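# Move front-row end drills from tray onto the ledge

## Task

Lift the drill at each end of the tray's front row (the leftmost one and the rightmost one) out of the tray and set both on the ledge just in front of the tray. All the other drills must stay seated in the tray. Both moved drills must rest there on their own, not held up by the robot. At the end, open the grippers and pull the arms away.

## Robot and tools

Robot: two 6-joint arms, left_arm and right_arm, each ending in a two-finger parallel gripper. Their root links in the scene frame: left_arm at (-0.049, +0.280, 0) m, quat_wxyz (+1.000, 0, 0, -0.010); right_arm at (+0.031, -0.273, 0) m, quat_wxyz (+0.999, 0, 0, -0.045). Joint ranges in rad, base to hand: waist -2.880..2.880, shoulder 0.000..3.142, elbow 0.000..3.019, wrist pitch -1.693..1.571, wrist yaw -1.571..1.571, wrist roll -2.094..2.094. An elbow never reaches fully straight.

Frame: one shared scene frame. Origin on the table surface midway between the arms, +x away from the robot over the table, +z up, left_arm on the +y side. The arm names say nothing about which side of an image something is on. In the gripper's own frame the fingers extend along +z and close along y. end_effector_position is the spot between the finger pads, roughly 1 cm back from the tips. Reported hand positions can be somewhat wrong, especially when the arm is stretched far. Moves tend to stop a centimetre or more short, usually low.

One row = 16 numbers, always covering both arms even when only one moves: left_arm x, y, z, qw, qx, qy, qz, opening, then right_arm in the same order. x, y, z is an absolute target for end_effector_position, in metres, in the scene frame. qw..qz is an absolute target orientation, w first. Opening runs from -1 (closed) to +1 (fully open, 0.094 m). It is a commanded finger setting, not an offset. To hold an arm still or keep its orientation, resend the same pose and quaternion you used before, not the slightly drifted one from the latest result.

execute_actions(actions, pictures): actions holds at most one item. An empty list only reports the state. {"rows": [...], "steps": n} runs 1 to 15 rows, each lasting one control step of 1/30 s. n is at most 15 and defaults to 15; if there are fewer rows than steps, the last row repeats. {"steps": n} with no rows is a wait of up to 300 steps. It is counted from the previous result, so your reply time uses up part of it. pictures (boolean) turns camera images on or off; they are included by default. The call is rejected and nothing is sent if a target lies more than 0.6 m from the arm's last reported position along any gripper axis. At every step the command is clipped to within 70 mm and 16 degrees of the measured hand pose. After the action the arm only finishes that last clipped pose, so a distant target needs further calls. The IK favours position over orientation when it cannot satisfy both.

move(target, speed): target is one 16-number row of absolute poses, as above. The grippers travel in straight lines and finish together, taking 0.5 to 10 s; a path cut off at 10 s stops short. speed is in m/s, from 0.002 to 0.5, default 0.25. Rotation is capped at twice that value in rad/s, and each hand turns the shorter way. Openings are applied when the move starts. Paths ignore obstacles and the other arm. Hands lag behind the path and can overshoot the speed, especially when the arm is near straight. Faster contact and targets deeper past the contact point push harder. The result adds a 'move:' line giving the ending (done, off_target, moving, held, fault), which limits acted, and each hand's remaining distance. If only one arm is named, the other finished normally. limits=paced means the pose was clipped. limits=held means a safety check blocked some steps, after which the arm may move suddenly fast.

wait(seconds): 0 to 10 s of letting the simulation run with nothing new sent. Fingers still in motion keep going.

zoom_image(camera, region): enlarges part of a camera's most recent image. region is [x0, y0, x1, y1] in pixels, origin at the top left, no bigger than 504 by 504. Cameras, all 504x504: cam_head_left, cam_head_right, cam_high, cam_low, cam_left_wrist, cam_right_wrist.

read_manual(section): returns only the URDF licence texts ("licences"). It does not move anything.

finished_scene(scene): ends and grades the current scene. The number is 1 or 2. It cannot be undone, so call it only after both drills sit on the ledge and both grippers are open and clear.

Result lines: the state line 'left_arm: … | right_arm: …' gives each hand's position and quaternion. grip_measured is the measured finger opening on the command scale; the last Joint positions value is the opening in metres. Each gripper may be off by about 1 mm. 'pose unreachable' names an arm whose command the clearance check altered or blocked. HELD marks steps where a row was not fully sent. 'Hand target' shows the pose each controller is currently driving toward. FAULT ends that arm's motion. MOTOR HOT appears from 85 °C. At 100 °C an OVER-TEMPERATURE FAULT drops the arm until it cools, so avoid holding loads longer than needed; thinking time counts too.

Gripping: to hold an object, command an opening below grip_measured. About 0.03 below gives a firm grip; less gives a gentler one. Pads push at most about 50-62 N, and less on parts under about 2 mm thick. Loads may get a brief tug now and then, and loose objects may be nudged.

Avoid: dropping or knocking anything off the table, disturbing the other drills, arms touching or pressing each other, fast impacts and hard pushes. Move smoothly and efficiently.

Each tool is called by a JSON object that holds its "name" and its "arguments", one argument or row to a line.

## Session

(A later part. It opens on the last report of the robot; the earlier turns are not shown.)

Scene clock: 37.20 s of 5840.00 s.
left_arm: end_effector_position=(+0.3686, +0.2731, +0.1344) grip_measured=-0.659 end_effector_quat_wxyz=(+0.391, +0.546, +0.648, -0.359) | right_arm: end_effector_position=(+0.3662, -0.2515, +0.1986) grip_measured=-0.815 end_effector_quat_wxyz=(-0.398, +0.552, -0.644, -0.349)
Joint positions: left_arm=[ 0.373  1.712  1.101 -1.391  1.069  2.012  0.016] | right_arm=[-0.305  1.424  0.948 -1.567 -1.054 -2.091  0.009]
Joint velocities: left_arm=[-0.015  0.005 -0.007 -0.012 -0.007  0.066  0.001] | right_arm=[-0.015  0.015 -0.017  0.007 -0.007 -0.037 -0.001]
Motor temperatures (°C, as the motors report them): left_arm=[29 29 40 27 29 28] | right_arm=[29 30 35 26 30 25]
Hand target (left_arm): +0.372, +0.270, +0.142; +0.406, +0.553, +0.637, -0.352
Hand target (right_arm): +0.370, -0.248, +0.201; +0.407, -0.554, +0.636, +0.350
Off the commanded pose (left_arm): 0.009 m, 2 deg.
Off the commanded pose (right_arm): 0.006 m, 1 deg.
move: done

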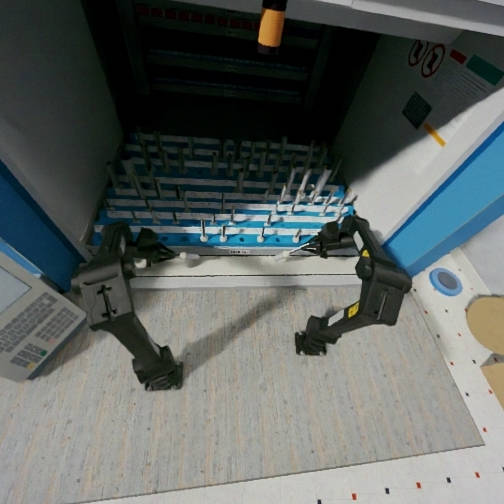

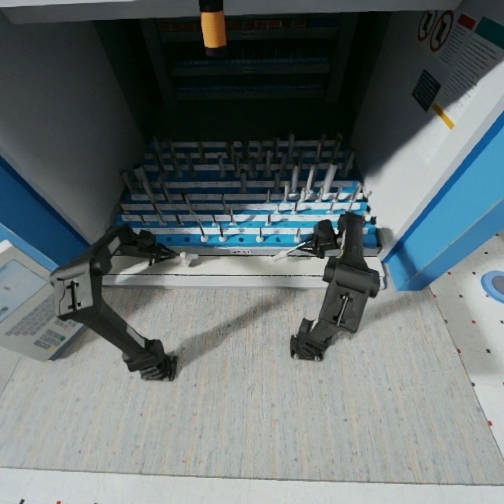

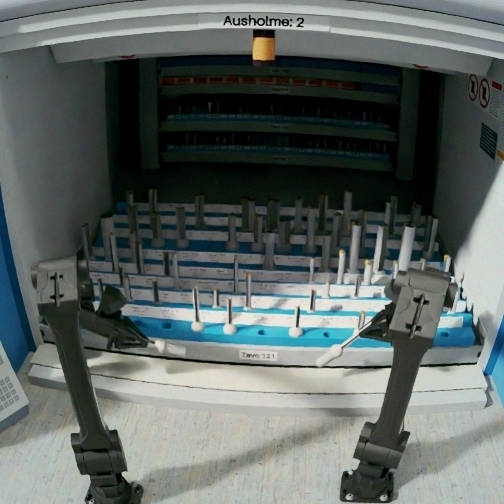

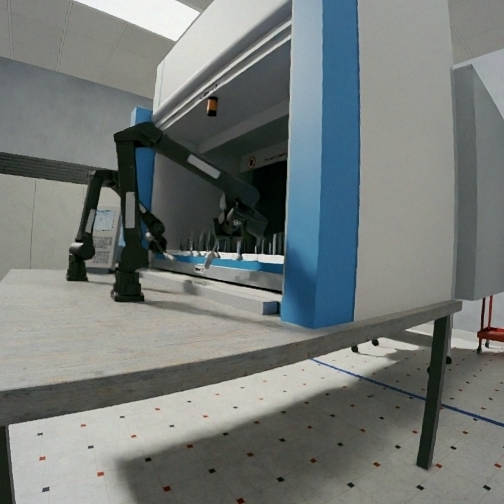

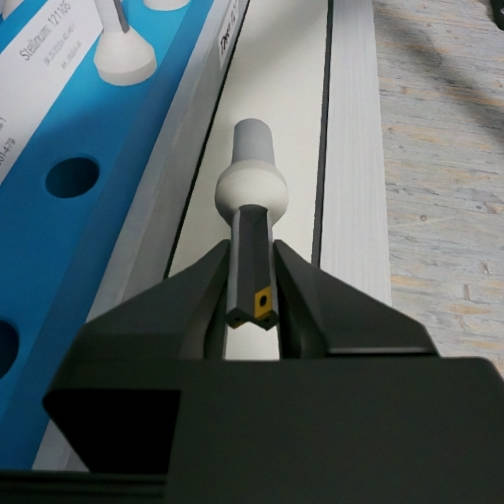

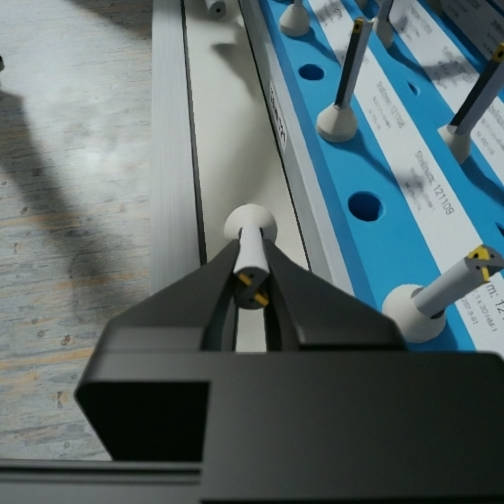

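{"name": "move", "arguments": {
  "target": [0.376,0.272,0.078,0.4055,0.5534,0.6365,-0.3525,-0.92,0.374,-0.245,0.14,0.4055,-0.5534,0.6365,0.3525,-0.92],
  "speed": 0.05
}}

Scene clock: 39.60 s of 5840.00 s.
left_arm: end_effector_position=(+0.3741, +0.2739, +0.0908) grip_measured=-0.659 end_effector_quat_wxyz=(+0.406, +0.548, +0.641, -0.352) | right_arm: end_effector_position=(+0.3704, -0.2503, +0.1440) grip_measured=-0.815 end_effector_quat_wxyz=(-0.405, +0.555, -0.640, -0.345)
Joint positions: left_arm=[ 0.375  1.792  1.064 -1.256  1.091  2.022  0.016] | right_arm=[-0.3    1.512  0.874 -1.389 -1.066 -2.09   0.009]
Joint velocities: left_arm=[-0.015 -0.015 -0.007 -0.022 -0.022 -0.007  0.   ] | right_arm=[-0.005 -0.015  0.007 -0.002 -0.022  0.037  0.001]
Motor temperatures (°C, as the motors report them): left_arm=[29 29 39 27 29 28] | right_arm=[29 30 34 26 30 25]
Hand target (left_arm): +0.374, +0.272, +0.078; +0.405, +0.553, +0.637, -0.353
Hand target (right_arm): +0.373, -0.245, +0.140; +0.405, -0.553, +0.637, +0.352
Off the commanded pose (left_arm): 0.013 m, 1 deg.
Off the commanded pose (right_arm): 0.008 m, 1 deg.
move: off_target (left_arm)

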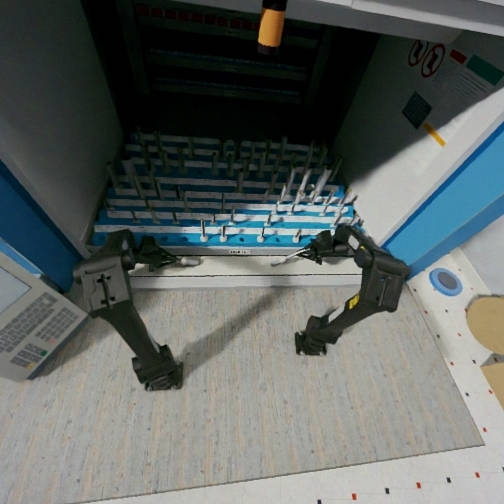

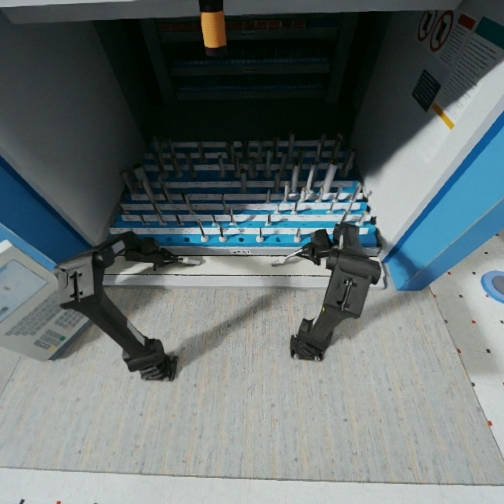

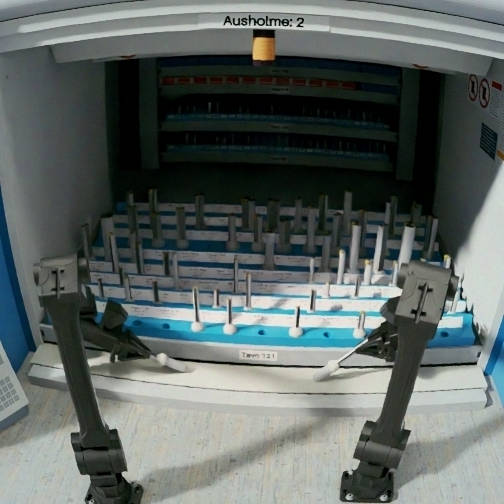

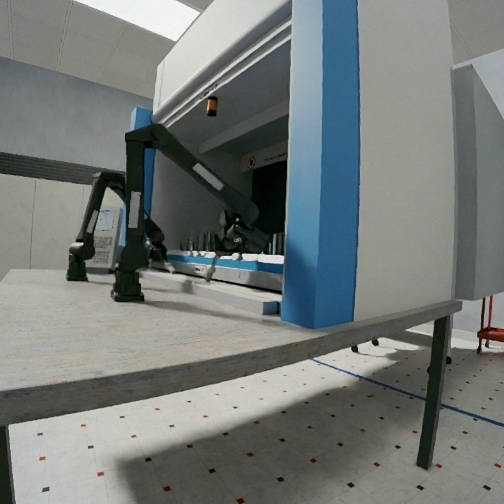

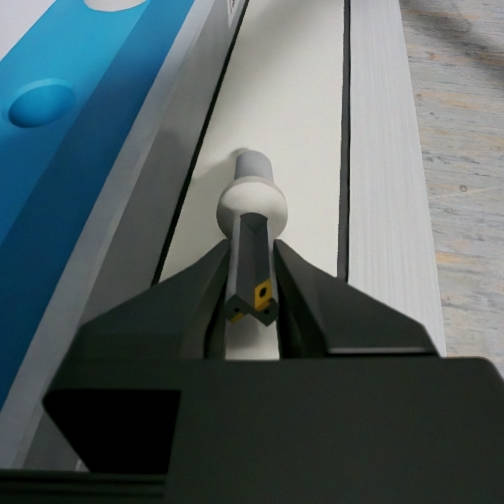

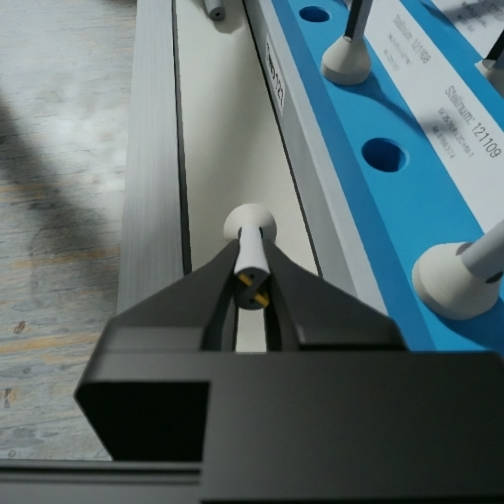

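{"name": "move", "arguments": {
  "target": [0.372,0.287,0.05,0.4055,0.5534,0.6365,-0.3525,-0.92,0.372,-0.275,0.055,0.4055,-0.5534,0.6365,0.3525,-0.92],
  "speed": 0.035
}}

Scene clock: 43.37 s of 5840.00 s.
left_arm: end_effector_position=(+0.3701, +0.2831, +0.0745) grip_measured=-0.659 end_effector_quat_wxyz=(+0.411, +0.552, +0.636, -0.349) | right_arm: end_effector_position=(+0.3721, -0.2706, +0.0693) grip_measured=-0.815 end_effector_quat_wxyz=(+0.402, -0.546, +0.655, +0.332)
Joint positions: left_arm=[ 0.4    1.829  1.057 -1.251  1.087  2.083  0.016] | right_arm=[-0.35   1.667  0.818 -1.177 -1.038 -2.094  0.009]
Joint velocities: left_arm=[-0.015 -0.005 -0.007  0.012  0.007 -0.007 -0.   ] | right_arm=[-0.005  0.005  0.007  0.012 -0.051 -0.066  0.001]
Motor temperatures (°C, as the motors report them): left_arm=[29 29 38 27 29 28] | right_arm=[29 30 34 26 30 25]
Hand target (left_arm): +0.370, +0.286, +0.051; +0.405, +0.552, +0.638, -0.352
Hand target (right_arm): +0.370, -0.273, +0.056; +0.399, -0.542, +0.658, +0.337
Off the commanded pose (left_arm): 0.025 m, 1 deg.
Off the commanded pose (right_arm): 0.015 m, 3 deg.
joint sent to its limit (left arm) — the command would take joint 6 (wrist roll) past its upper limit, so that joint was sent only as far as its limit.
joint sent to its limit (right arm) — the command would take joint 6 (wrist roll) past its lower limit, so that joint was sent only as far as its limit.
move: off_target (left_arm, right_arm)

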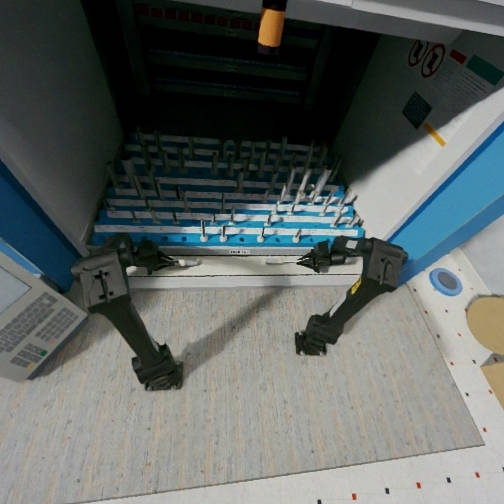

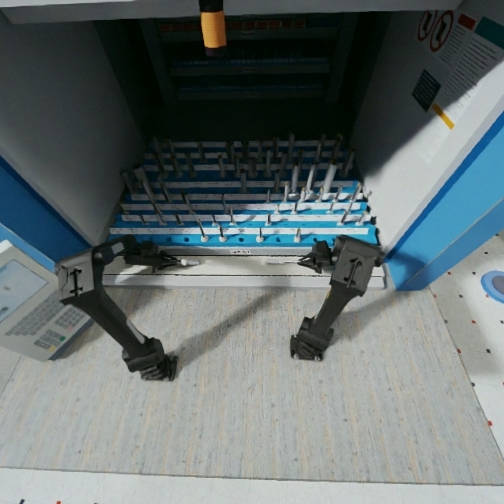

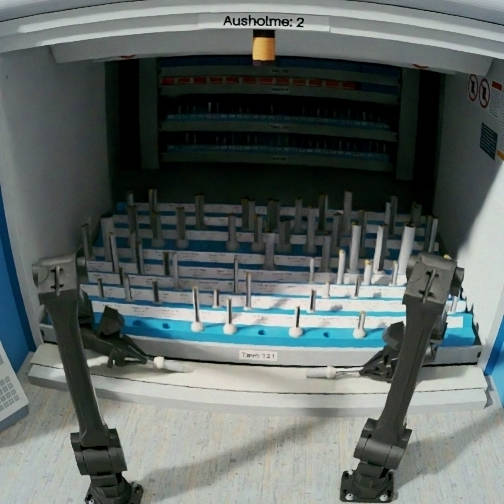

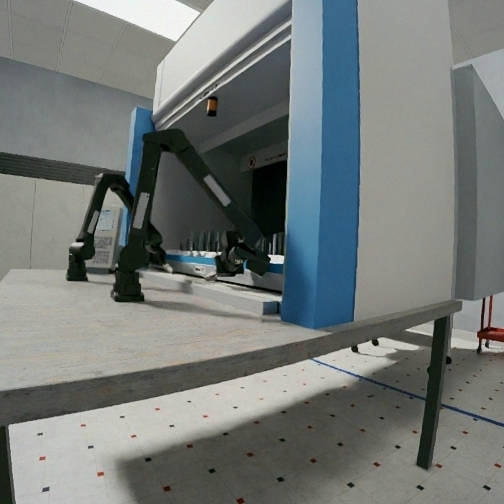

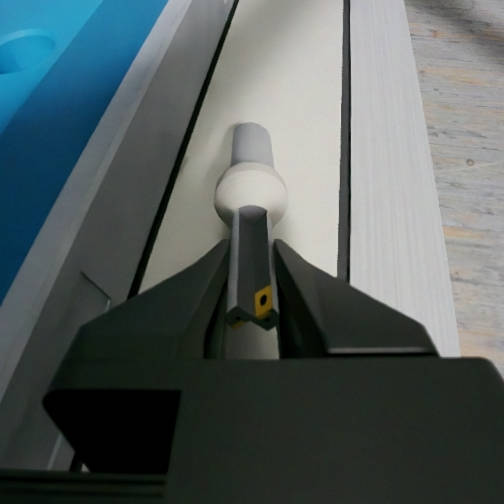

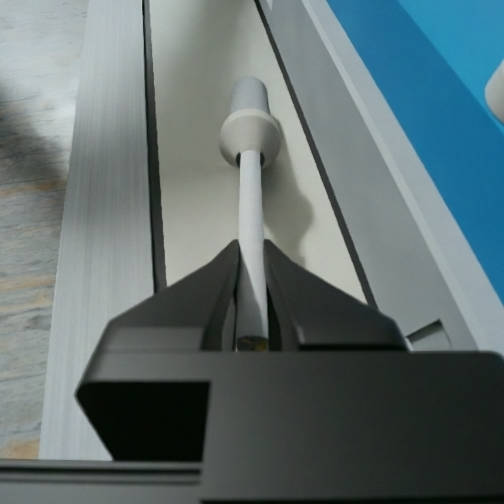

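{"name": "move", "arguments": {
  "target": [0.371,0.286,0.052,0.4055,0.5534,0.6365,-0.3525,-0.668,0.372,-0.272,0.064,0.402,-0.546,0.655,0.332,-0.45],
  "speed": 0.03
}}

Scene clock: 45.63 s of 5840.00 s.
left_arm: end_effector_position=(+0.3701, +0.2832, +0.0746) grip_measured=-0.655 end_effector_quat_wxyz=(+0.411, +0.552, +0.636, -0.348) | right_arm: end_effector_position=(+0.3721, -0.2706, +0.0693) grip_measured=-0.453 end_effector_quat_wxyz=(+0.402, -0.546, +0.655, +0.332)
Joint positions: left_arm=[ 0.4    1.829  1.057 -1.251  1.086  2.084  0.016] | right_arm=[-0.35   1.667  0.818 -1.177 -1.038 -2.094  0.026]
Joint velocities: left_arm=[ 0.005 -0.005  0.032  0.012  0.007 -0.022 -0.   ] | right_arm=[-0.005 -0.005  0.027  0.007 -0.022 -0.022 -0.001]
Motor temperatures (°C, as the motors report them): left_arm=[29 29 37 27 29 28] | right_arm=[29 30 33 26 30 25]
Hand target (left_arm): +0.370, +0.285, +0.053; +0.405, +0.553, +0.638, -0.352
Hand target (right_arm): +0.372, -0.272, +0.064; +0.402, -0.546, +0.655, +0.332
Off the commanded pose (left_arm): 0.023 m, 1 deg.
Off the commanded pose (right_arm): 0.005 m, 0 deg.
joint sent to its limit (left arm) — the command would take joint 6 (wrist roll) past its upper limit, so that joint was sent only as far as its limit.
move: off_target (left_arm)

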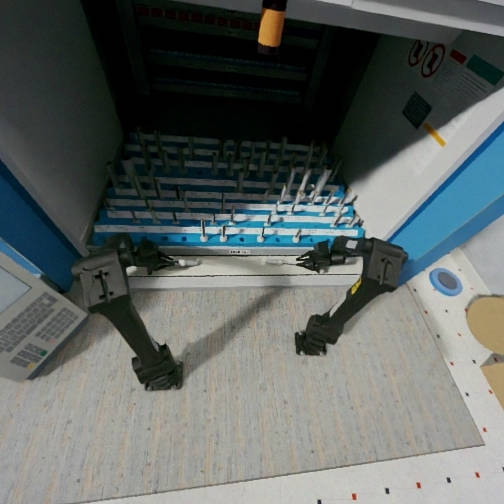

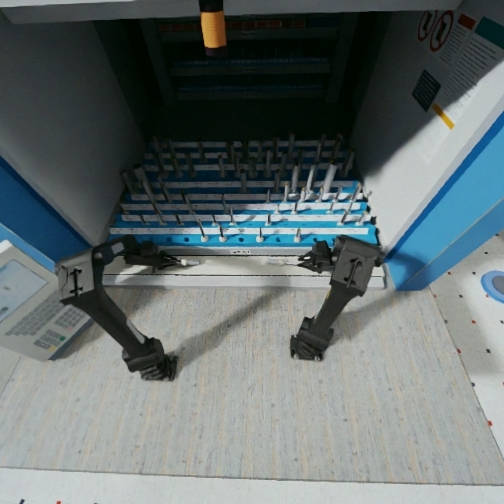

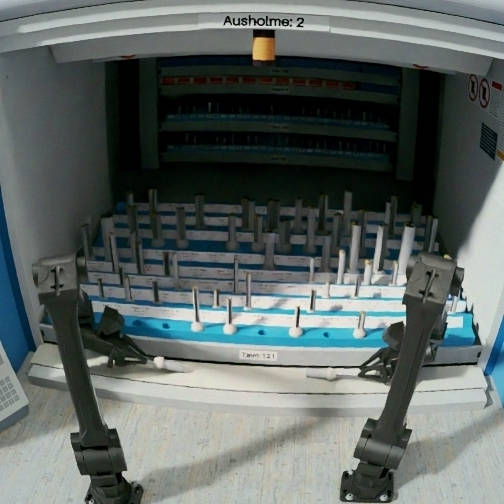

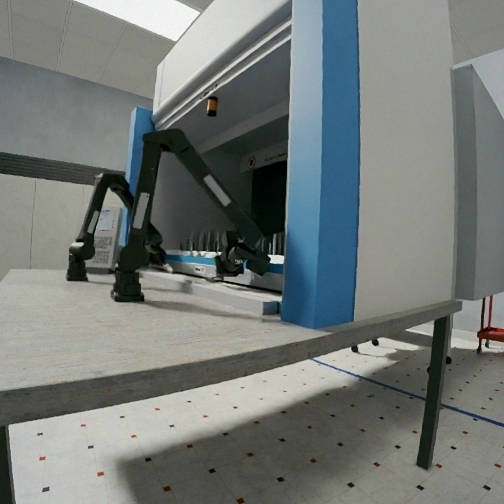

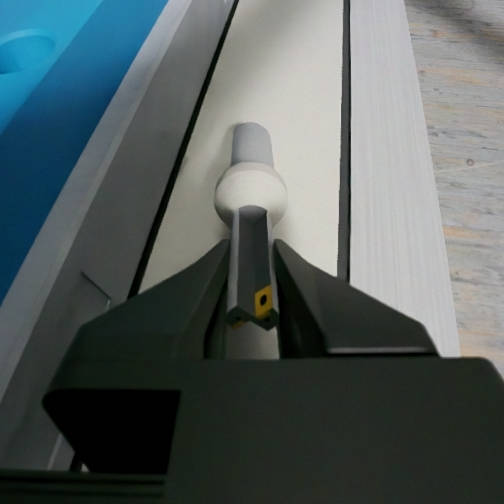

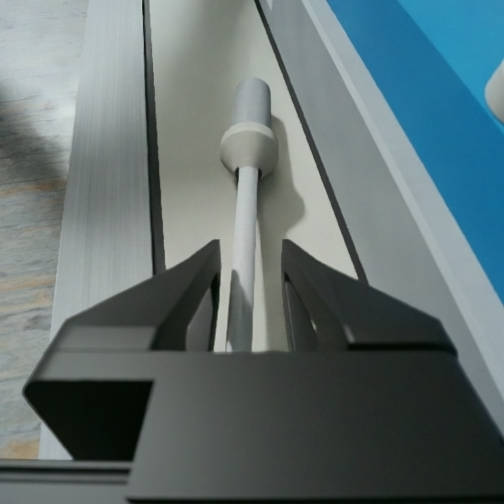

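{"name": "move", "arguments": {
  "target": [0.370,0.283,0.074,0.411,0.552,0.636,-0.348,-0.35,0.372,-0.272,0.064,0.402,-0.546,0.655,0.332,-0.45],
  "speed": 0.03
}}

{"name": "move", "arguments": {
  "target": [0.36,0.29,0.20,0.3735,0.5214,0.7176,-0.2714,-0.35,0.36,-0.28,0.20,0.3663,-0.5400,0.7037,0.2811,-0.45],
  "speed": 0.12
}}

Scene clock: 47.10 s of 5840.00 s.
left_arm: end_effector_position=(+0.3702, +0.2832, +0.0749) grip_measured=-0.352 end_effector_quat_wxyz=(+0.412, +0.552, +0.636, -0.348) | right_arm: end_effector_position=(+0.3721, -0.2706, +0.0693) grip_measured=-0.453 end_effector_quat_wxyz=(+0.402, -0.546, +0.655, +0.332)
Joint positions: left_arm=[ 0.4    1.828  1.057 -1.251  1.087  2.084  0.03 ] | right_arm=[-0.35   1.667  0.818 -1.177 -1.038 -2.094  0.026]
Joint velocities: left_arm=[ 0.005 -0.015 -0.007  0.022  0.007  0.037 -0.001] | right_arm=[ 0.005 -0.015  0.027  0.017 -0.095  0.037 -0.001]
Motor temperatures (°C, as the motors report them): left_arm=[29 29 37 27 29 28] | right_arm=[29 30 33 26 30 25]
Hand target (left_arm): +0.370, +0.283, +0.074; +0.411, +0.552, +0.636, -0.348
Hand target (right_arm): +0.372, -0.272, +0.064; +0.402, -0.546, +0.655, +0.332
Off the commanded pose (left_arm): 0.001 m, 0 deg.
Off the commanded pose (right_arm): 0.005 m, 0 deg.
move: done

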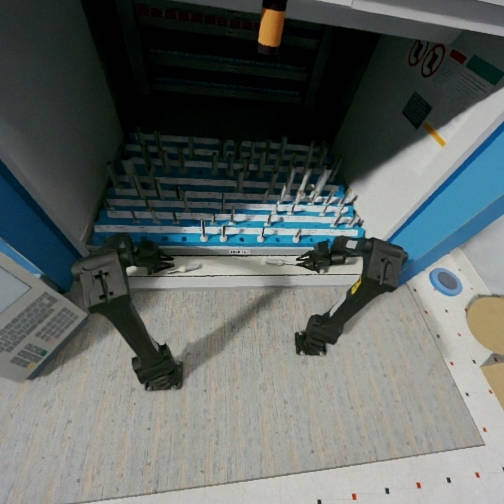

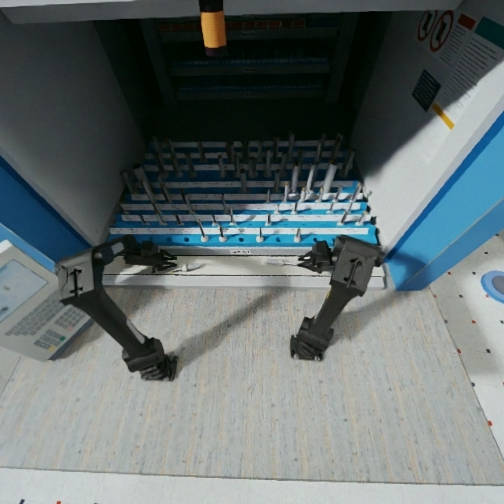

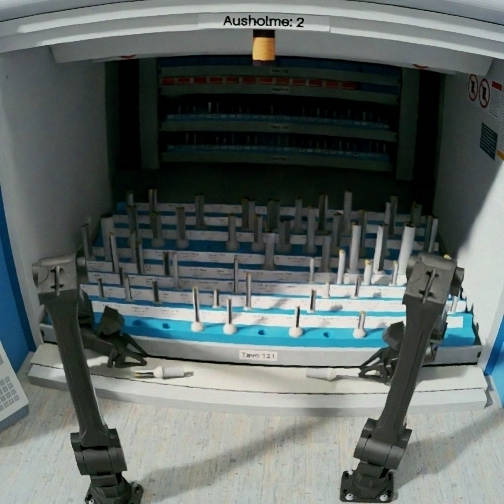

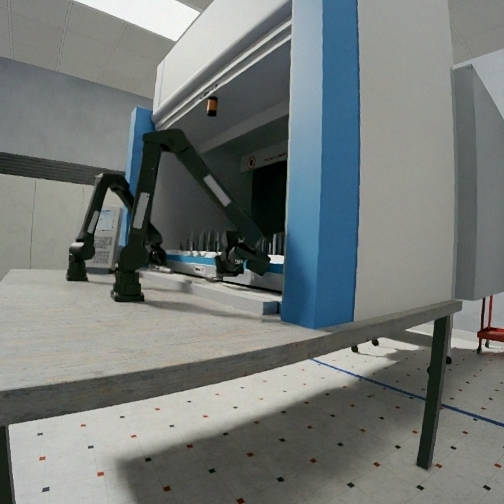

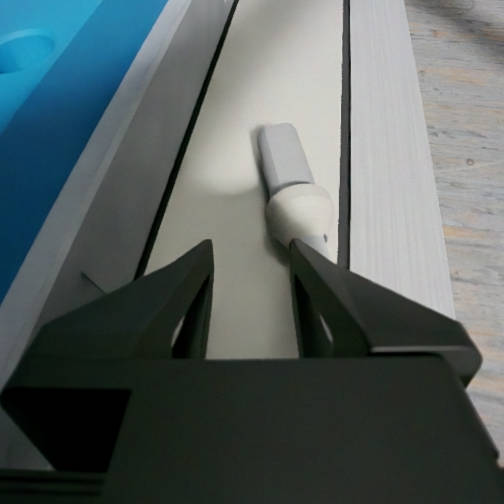

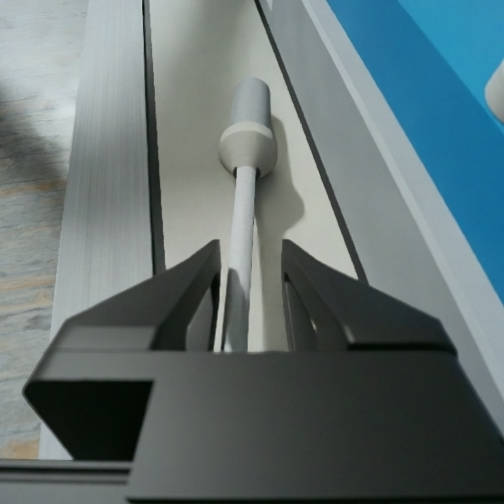

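Scene clock: 48.70 s of 5840.00 s.
left_arm: end_effector_position=(+0.3557, +0.2896, +0.1862) grip_measured=-0.352 end_effector_quat_wxyz=(+0.371, +0.520, +0.717, -0.277) | right_arm: end_effector_position=(+0.3520, -0.2717, +0.1840) grip_measured=-0.453 end_effector_quat_wxyz=(+0.360, -0.539, +0.701, +0.297)
Joint positions: left_arm=[ 0.4    1.468  1.046 -1.26   0.959  1.693  0.03 ] | right_arm=[-0.35   1.327  0.887 -1.433 -0.937 -1.906  0.026]
Joint velocities: left_arm=[-0.015 -0.015 -0.012 -0.022  0.007 -0.022 -0.   ] | right_arm=[-0.005 -0.015  0.007 -0.007 -0.022  0.022 -0.001]
Motor temperatures (°C, as the motors report them): left_arm=[29 29 37 27 29 28] | right_arm=[29 30 33 26 30 25]
Hand target (left_arm): +0.362, +0.291, +0.199; +0.374, +0.522, +0.717, -0.272
Hand target (right_arm): +0.362, -0.281, +0.199; +0.366, -0.540, +0.704, +0.281
Off the commanded pose (left_arm): 0.014 m, 1 deg.
Off the commanded pose (right_arm): 0.020 m, 2 deg.
move: off_target (left_arm, right_arm)

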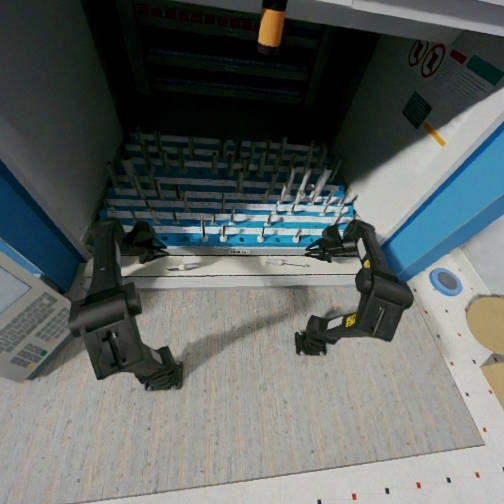

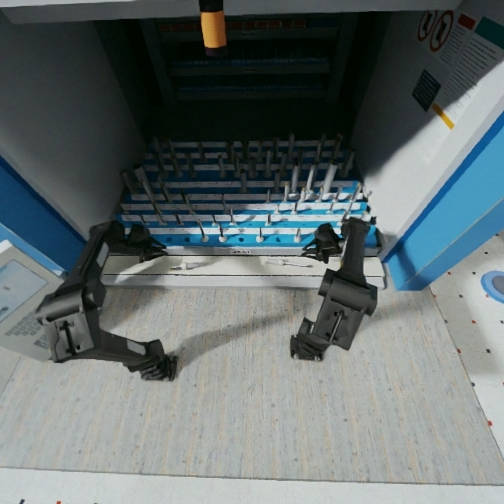

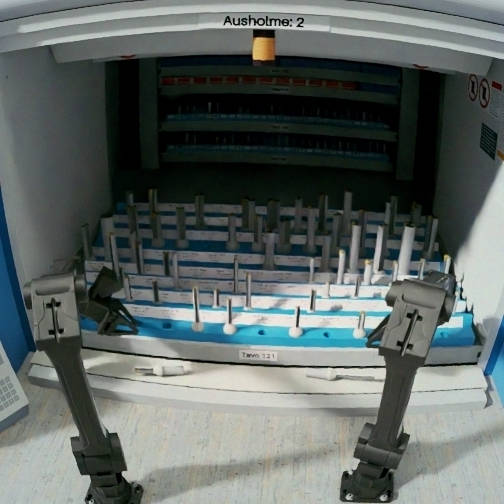

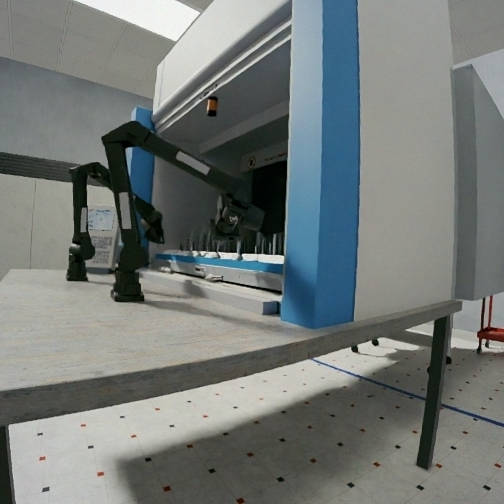

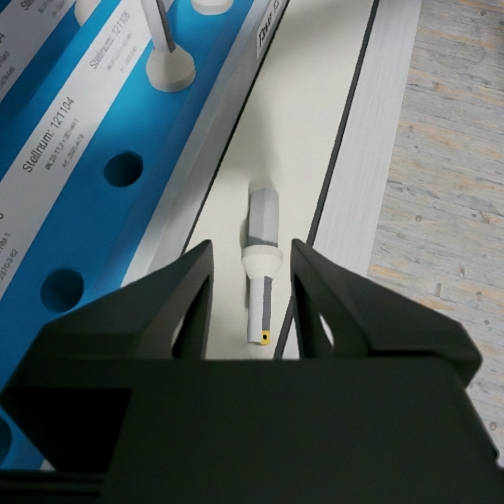

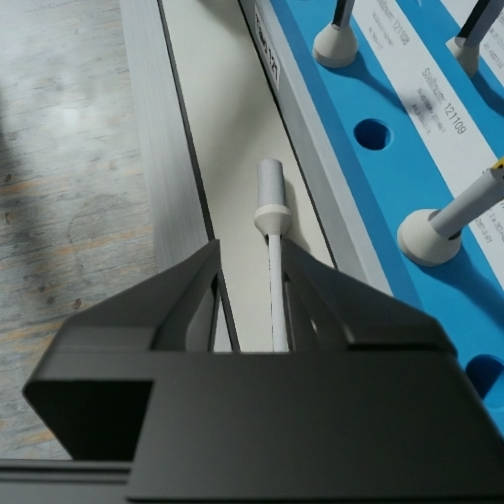

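Both are on the ledge. A quick check that they've settled.

{"name": "wait", "arguments": {
  "seconds": 1.5
}}

Scene clock: 50.90 s of 5840.00 s.
left_arm: end_effector_position=(+0.3557, +0.2896, +0.1862) grip_measured=-0.352 end_effector_quat_wxyz=(+0.371, +0.520, +0.718, -0.278) | right_arm: end_effector_position=(+0.3520, -0.2717, +0.1840) grip_measured=-0.453 end_effector_quat_wxyz=(+0.359, -0.539, +0.701, +0.297)
Joint positions: left_arm=[ 0.4    1.468  1.046 -1.26   0.959  1.691  0.03 ] | right_arm=[-0.35   1.327  0.887 -1.433 -0.937 -1.905  0.026]
Joint velocities: left_arm=[-0.005 -0.005 -0.022  0.002 -0.051 -0.022  0.   ] | right_arm=[-0.005 -0.005 -0.012 -0.017  0.022 -0.066 -0.001]
Motor temperatures (°C, as the motors report them): left_arm=[29 29 38 27 29 28] | right_arm=[29 30 33 26 30 25]
Hand target (left_arm): +0.362, +0.291, +0.199; +0.374, +0.522, +0.717, -0.271
Hand target (right_arm): +0.362, -0.281, +0.199; +0.366, -0.540, +0.704, +0.281
Off the commanded pose (left_arm): 0.014 m, 1 deg.
Off the commanded pose (right_arm): 0.020 m, 2 deg.
Steps of this call (steps 1 to 66: nothing new was sent). Readings (end_effector_position):
1: left_arm (+0.3557, +0.2896, +0.1862) | right_arm (+0.3520, -0.2717, +0.1840)
2: left_arm (+0.3557, +0.2896, +0.1862) | right_arm (+0.3520, -0.2717, +0.1840)
4: left_arm (+0.3557, +0.2896, +0.1862) | right_arm (+0.3520, -0.2717, +0.1840)
8: left_arm (+0.3557, +0.2896, +0.1862) | right_arm (+0.3520, -0.2717, +0.1840)
66: the state above

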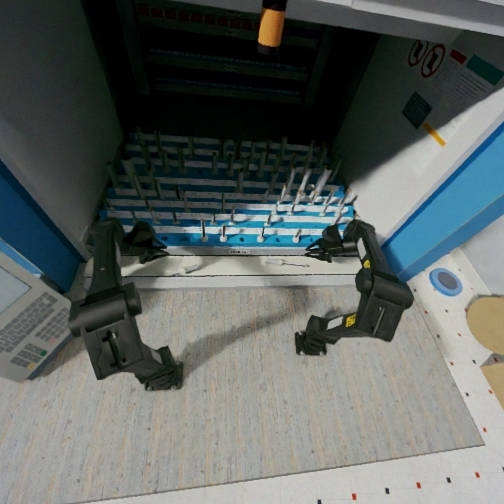

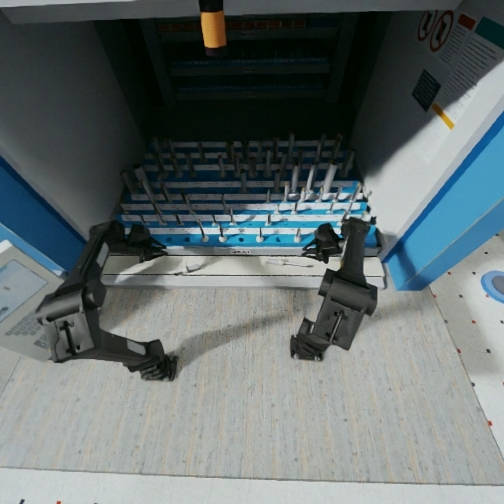

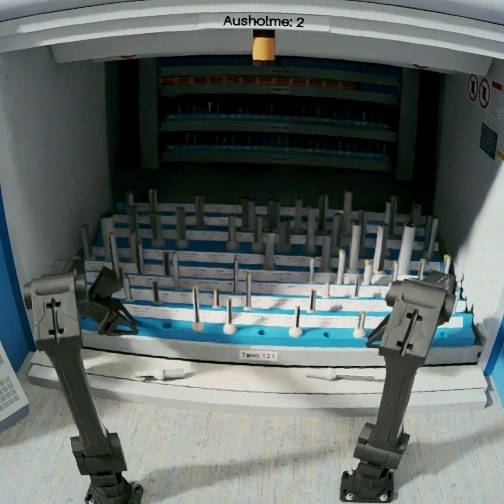

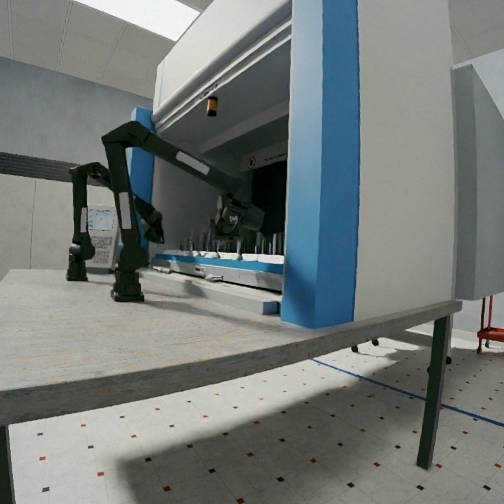

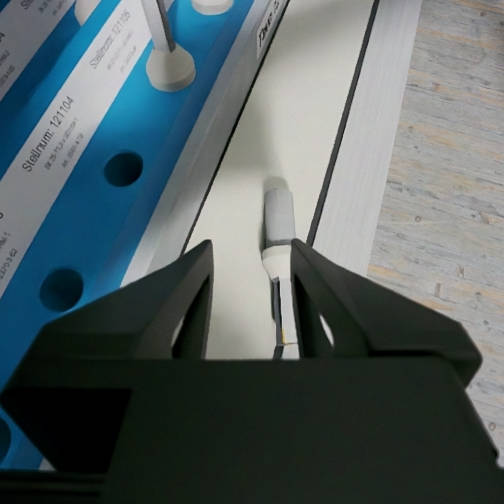

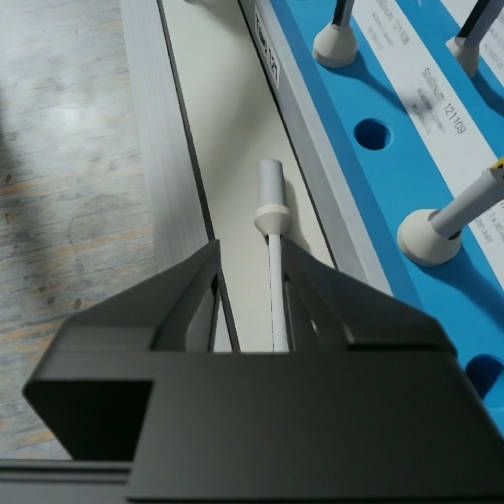

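The left drill is still rolling (or was pushed); I'll let it settle.

{"name": "wait", "arguments": {
  "seconds": 3
}}

Scene clock: 54.33 s of 5840.00 s.
left_arm: end_effector_position=(+0.3557, +0.2896, +0.1862) grip_measured=-0.352 end_effector_quat_wxyz=(+0.371, +0.520, +0.718, -0.278) | right_arm: end_effector_position=(+0.3520, -0.2717, +0.1840) grip_measured=-0.453 end_effector_quat_wxyz=(+0.359, -0.539, +0.701, +0.297)
Joint positions: left_arm=[ 0.4    1.468  1.046 -1.26   0.959  1.691  0.03 ] | right_arm=[-0.35   1.327  0.887 -1.433 -0.937 -1.905  0.026]
Joint velocities: left_arm=[-0.015 -0.005 -0.012 -0.002  0.037  0.007  0.001] | right_arm=[-0.015  0.005 -0.002 -0.017  0.007 -0.051  0.   ]
Motor temperatures (°C, as the motors report them): left_arm=[29 29 38 27 29 28] | right_arm=[29 30 34 26 30 25]
Hand target (left_arm): +0.362, +0.291, +0.199; +0.374, +0.522, +0.717, -0.271
Hand target (right_arm): +0.362, -0.281, +0.199; +0.366, -0.540, +0.704, +0.281
Off the commanded pose (left_arm): 0.014 m, 1 deg.
Off the commanded pose (right_arm): 0.020 m, 2 deg.
Steps of this call (steps 1 to 103: nothing new was sent). Readings (end_effector_position):
1: left_arm (+0.3557, +0.2896, +0.1862) | right_arm (+0.3520, -0.2717, +0.1840)
2: left_arm (+0.3557, +0.2896, +0.1862) | right_arm (+0.3520, -0.2717, +0.1840)
4: left_arm (+0.3557, +0.2896, +0.1862) | right_arm (+0.3520, -0.2717, +0.1840)
8: left_arm (+0.3557, +0.2896, +0.1862) | right_arm (+0.3520, -0.2717, +0.1840)
103: the state above

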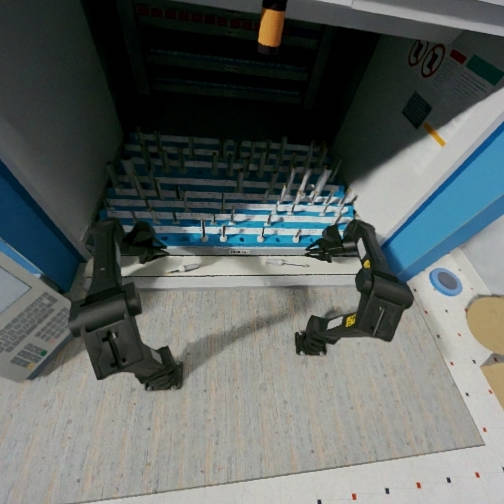

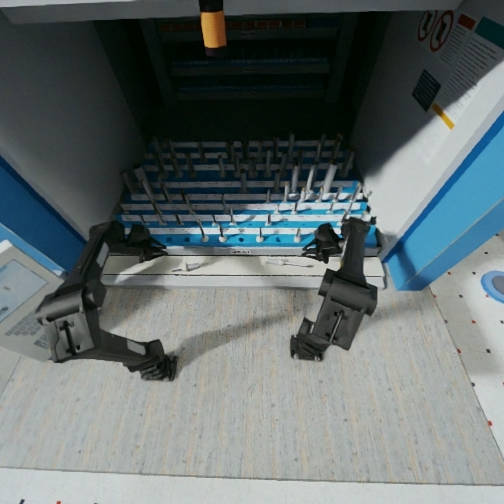

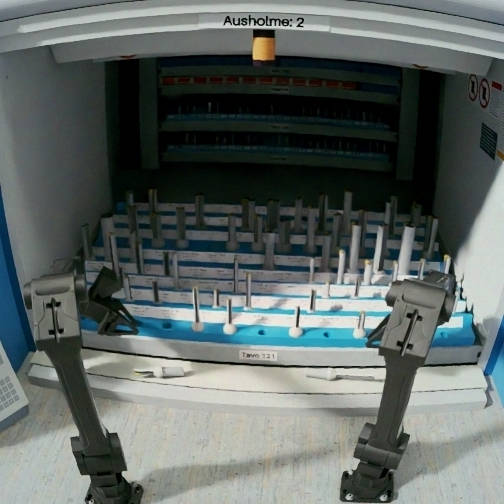

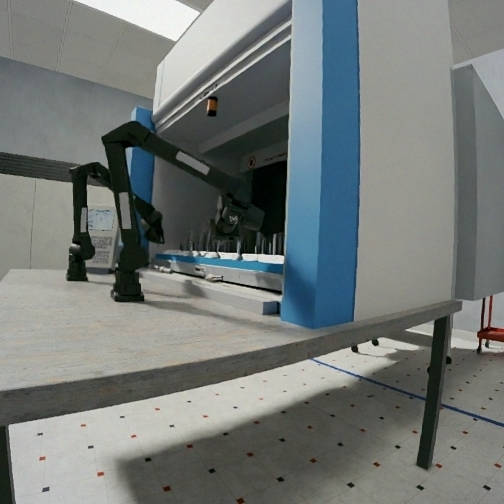

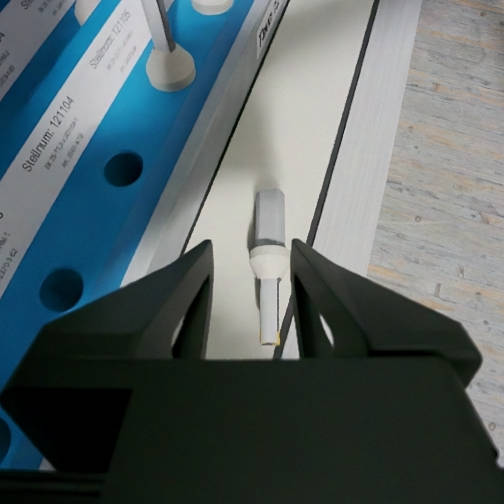

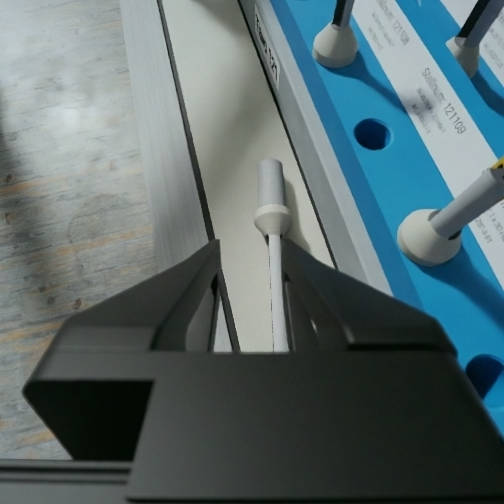

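{"name": "wait", "arguments": {
  "seconds": 8
}}

Scene clock: 62.77 s of 5840.00 s.
left_arm: end_effector_position=(+0.3557, +0.2896, +0.1862) grip_measured=-0.352 end_effector_quat_wxyz=(+0.371, +0.520, +0.718, -0.278) | right_arm: end_effector_position=(+0.3520, -0.2717, +0.1840) grip_measured=-0.453 end_effector_quat_wxyz=(+0.359, -0.539, +0.701, +0.297)
Joint positions: left_arm=[ 0.4    1.468  1.046 -1.26   0.959  1.69   0.03 ] | right_arm=[-0.35   1.327  0.887 -1.433 -0.937 -1.905  0.026]
Joint velocities: left_arm=[-0.005 -0.005  0.002 -0.022 -0.022  0.022  0.   ] | right_arm=[-0.015 -0.005  0.017 -0.017  0.051  0.022  0.001]
Motor temperatures (°C, as the motors report them): left_arm=[29 29 39 27 29 28] | right_arm=[29 30 35 26 30 25]
Hand target (left_arm): +0.362, +0.291, +0.199; +0.374, +0.522, +0.717, -0.272
Hand target (right_arm): +0.362, -0.281, +0.199; +0.366, -0.540, +0.704, +0.281
Off the commanded pose (left_arm): 0.014 m, 1 deg.
Off the commanded pose (right_arm): 0.020 m, 2 deg.
Steps of this call (steps 1 to 120: nothing new was sent; then 4.43 s passed at rest). Readings (end_effector_position):
1: left_arm (+0.3557, +0.2896, +0.1862) | right_arm (+0.3520, -0.2717, +0.1840)
2: left_arm (+0.3557, +0.2896, +0.1862) | right_arm (+0.3520, -0.2717, +0.1840)
4: left_arm (+0.3557, +0.2896, +0.1862) | right_arm (+0.3520, -0.2717, +0.1840)
8: left_arm (+0.3557, +0.2896, +0.1862) | right_arm (+0.3520, -0.2717, +0.1840)
120: the state above

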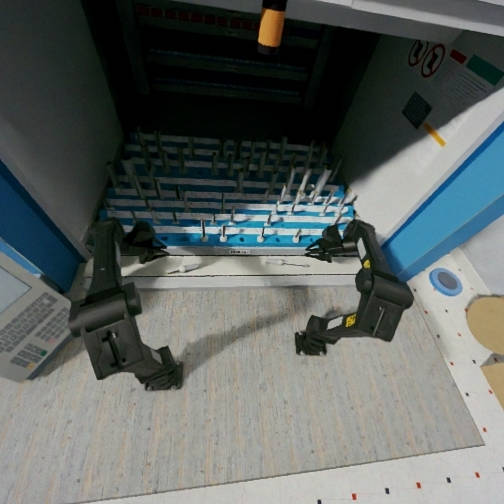

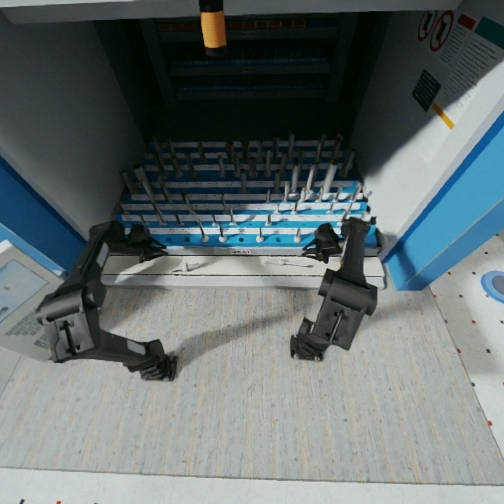

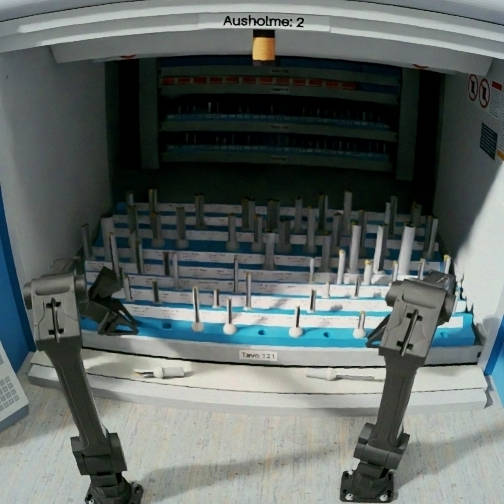

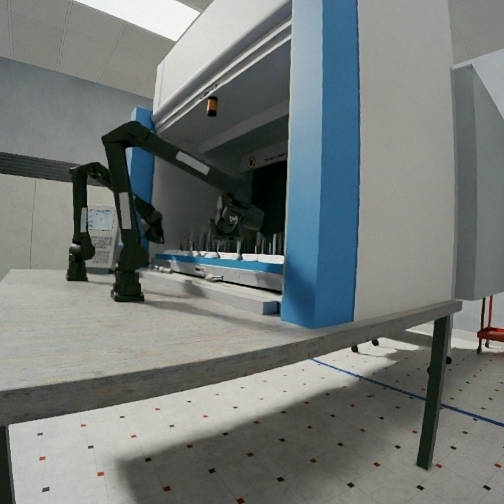

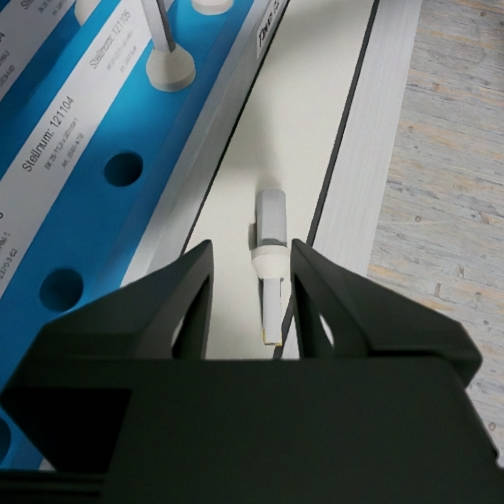

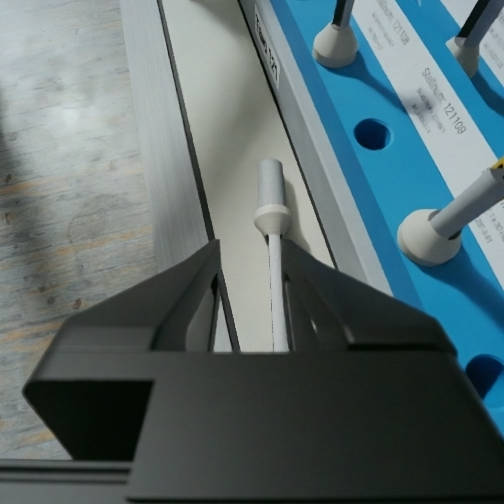

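{"name": "finished_scene", "arguments": {
  "scene": 2
}}

The scene is finished: the task was done.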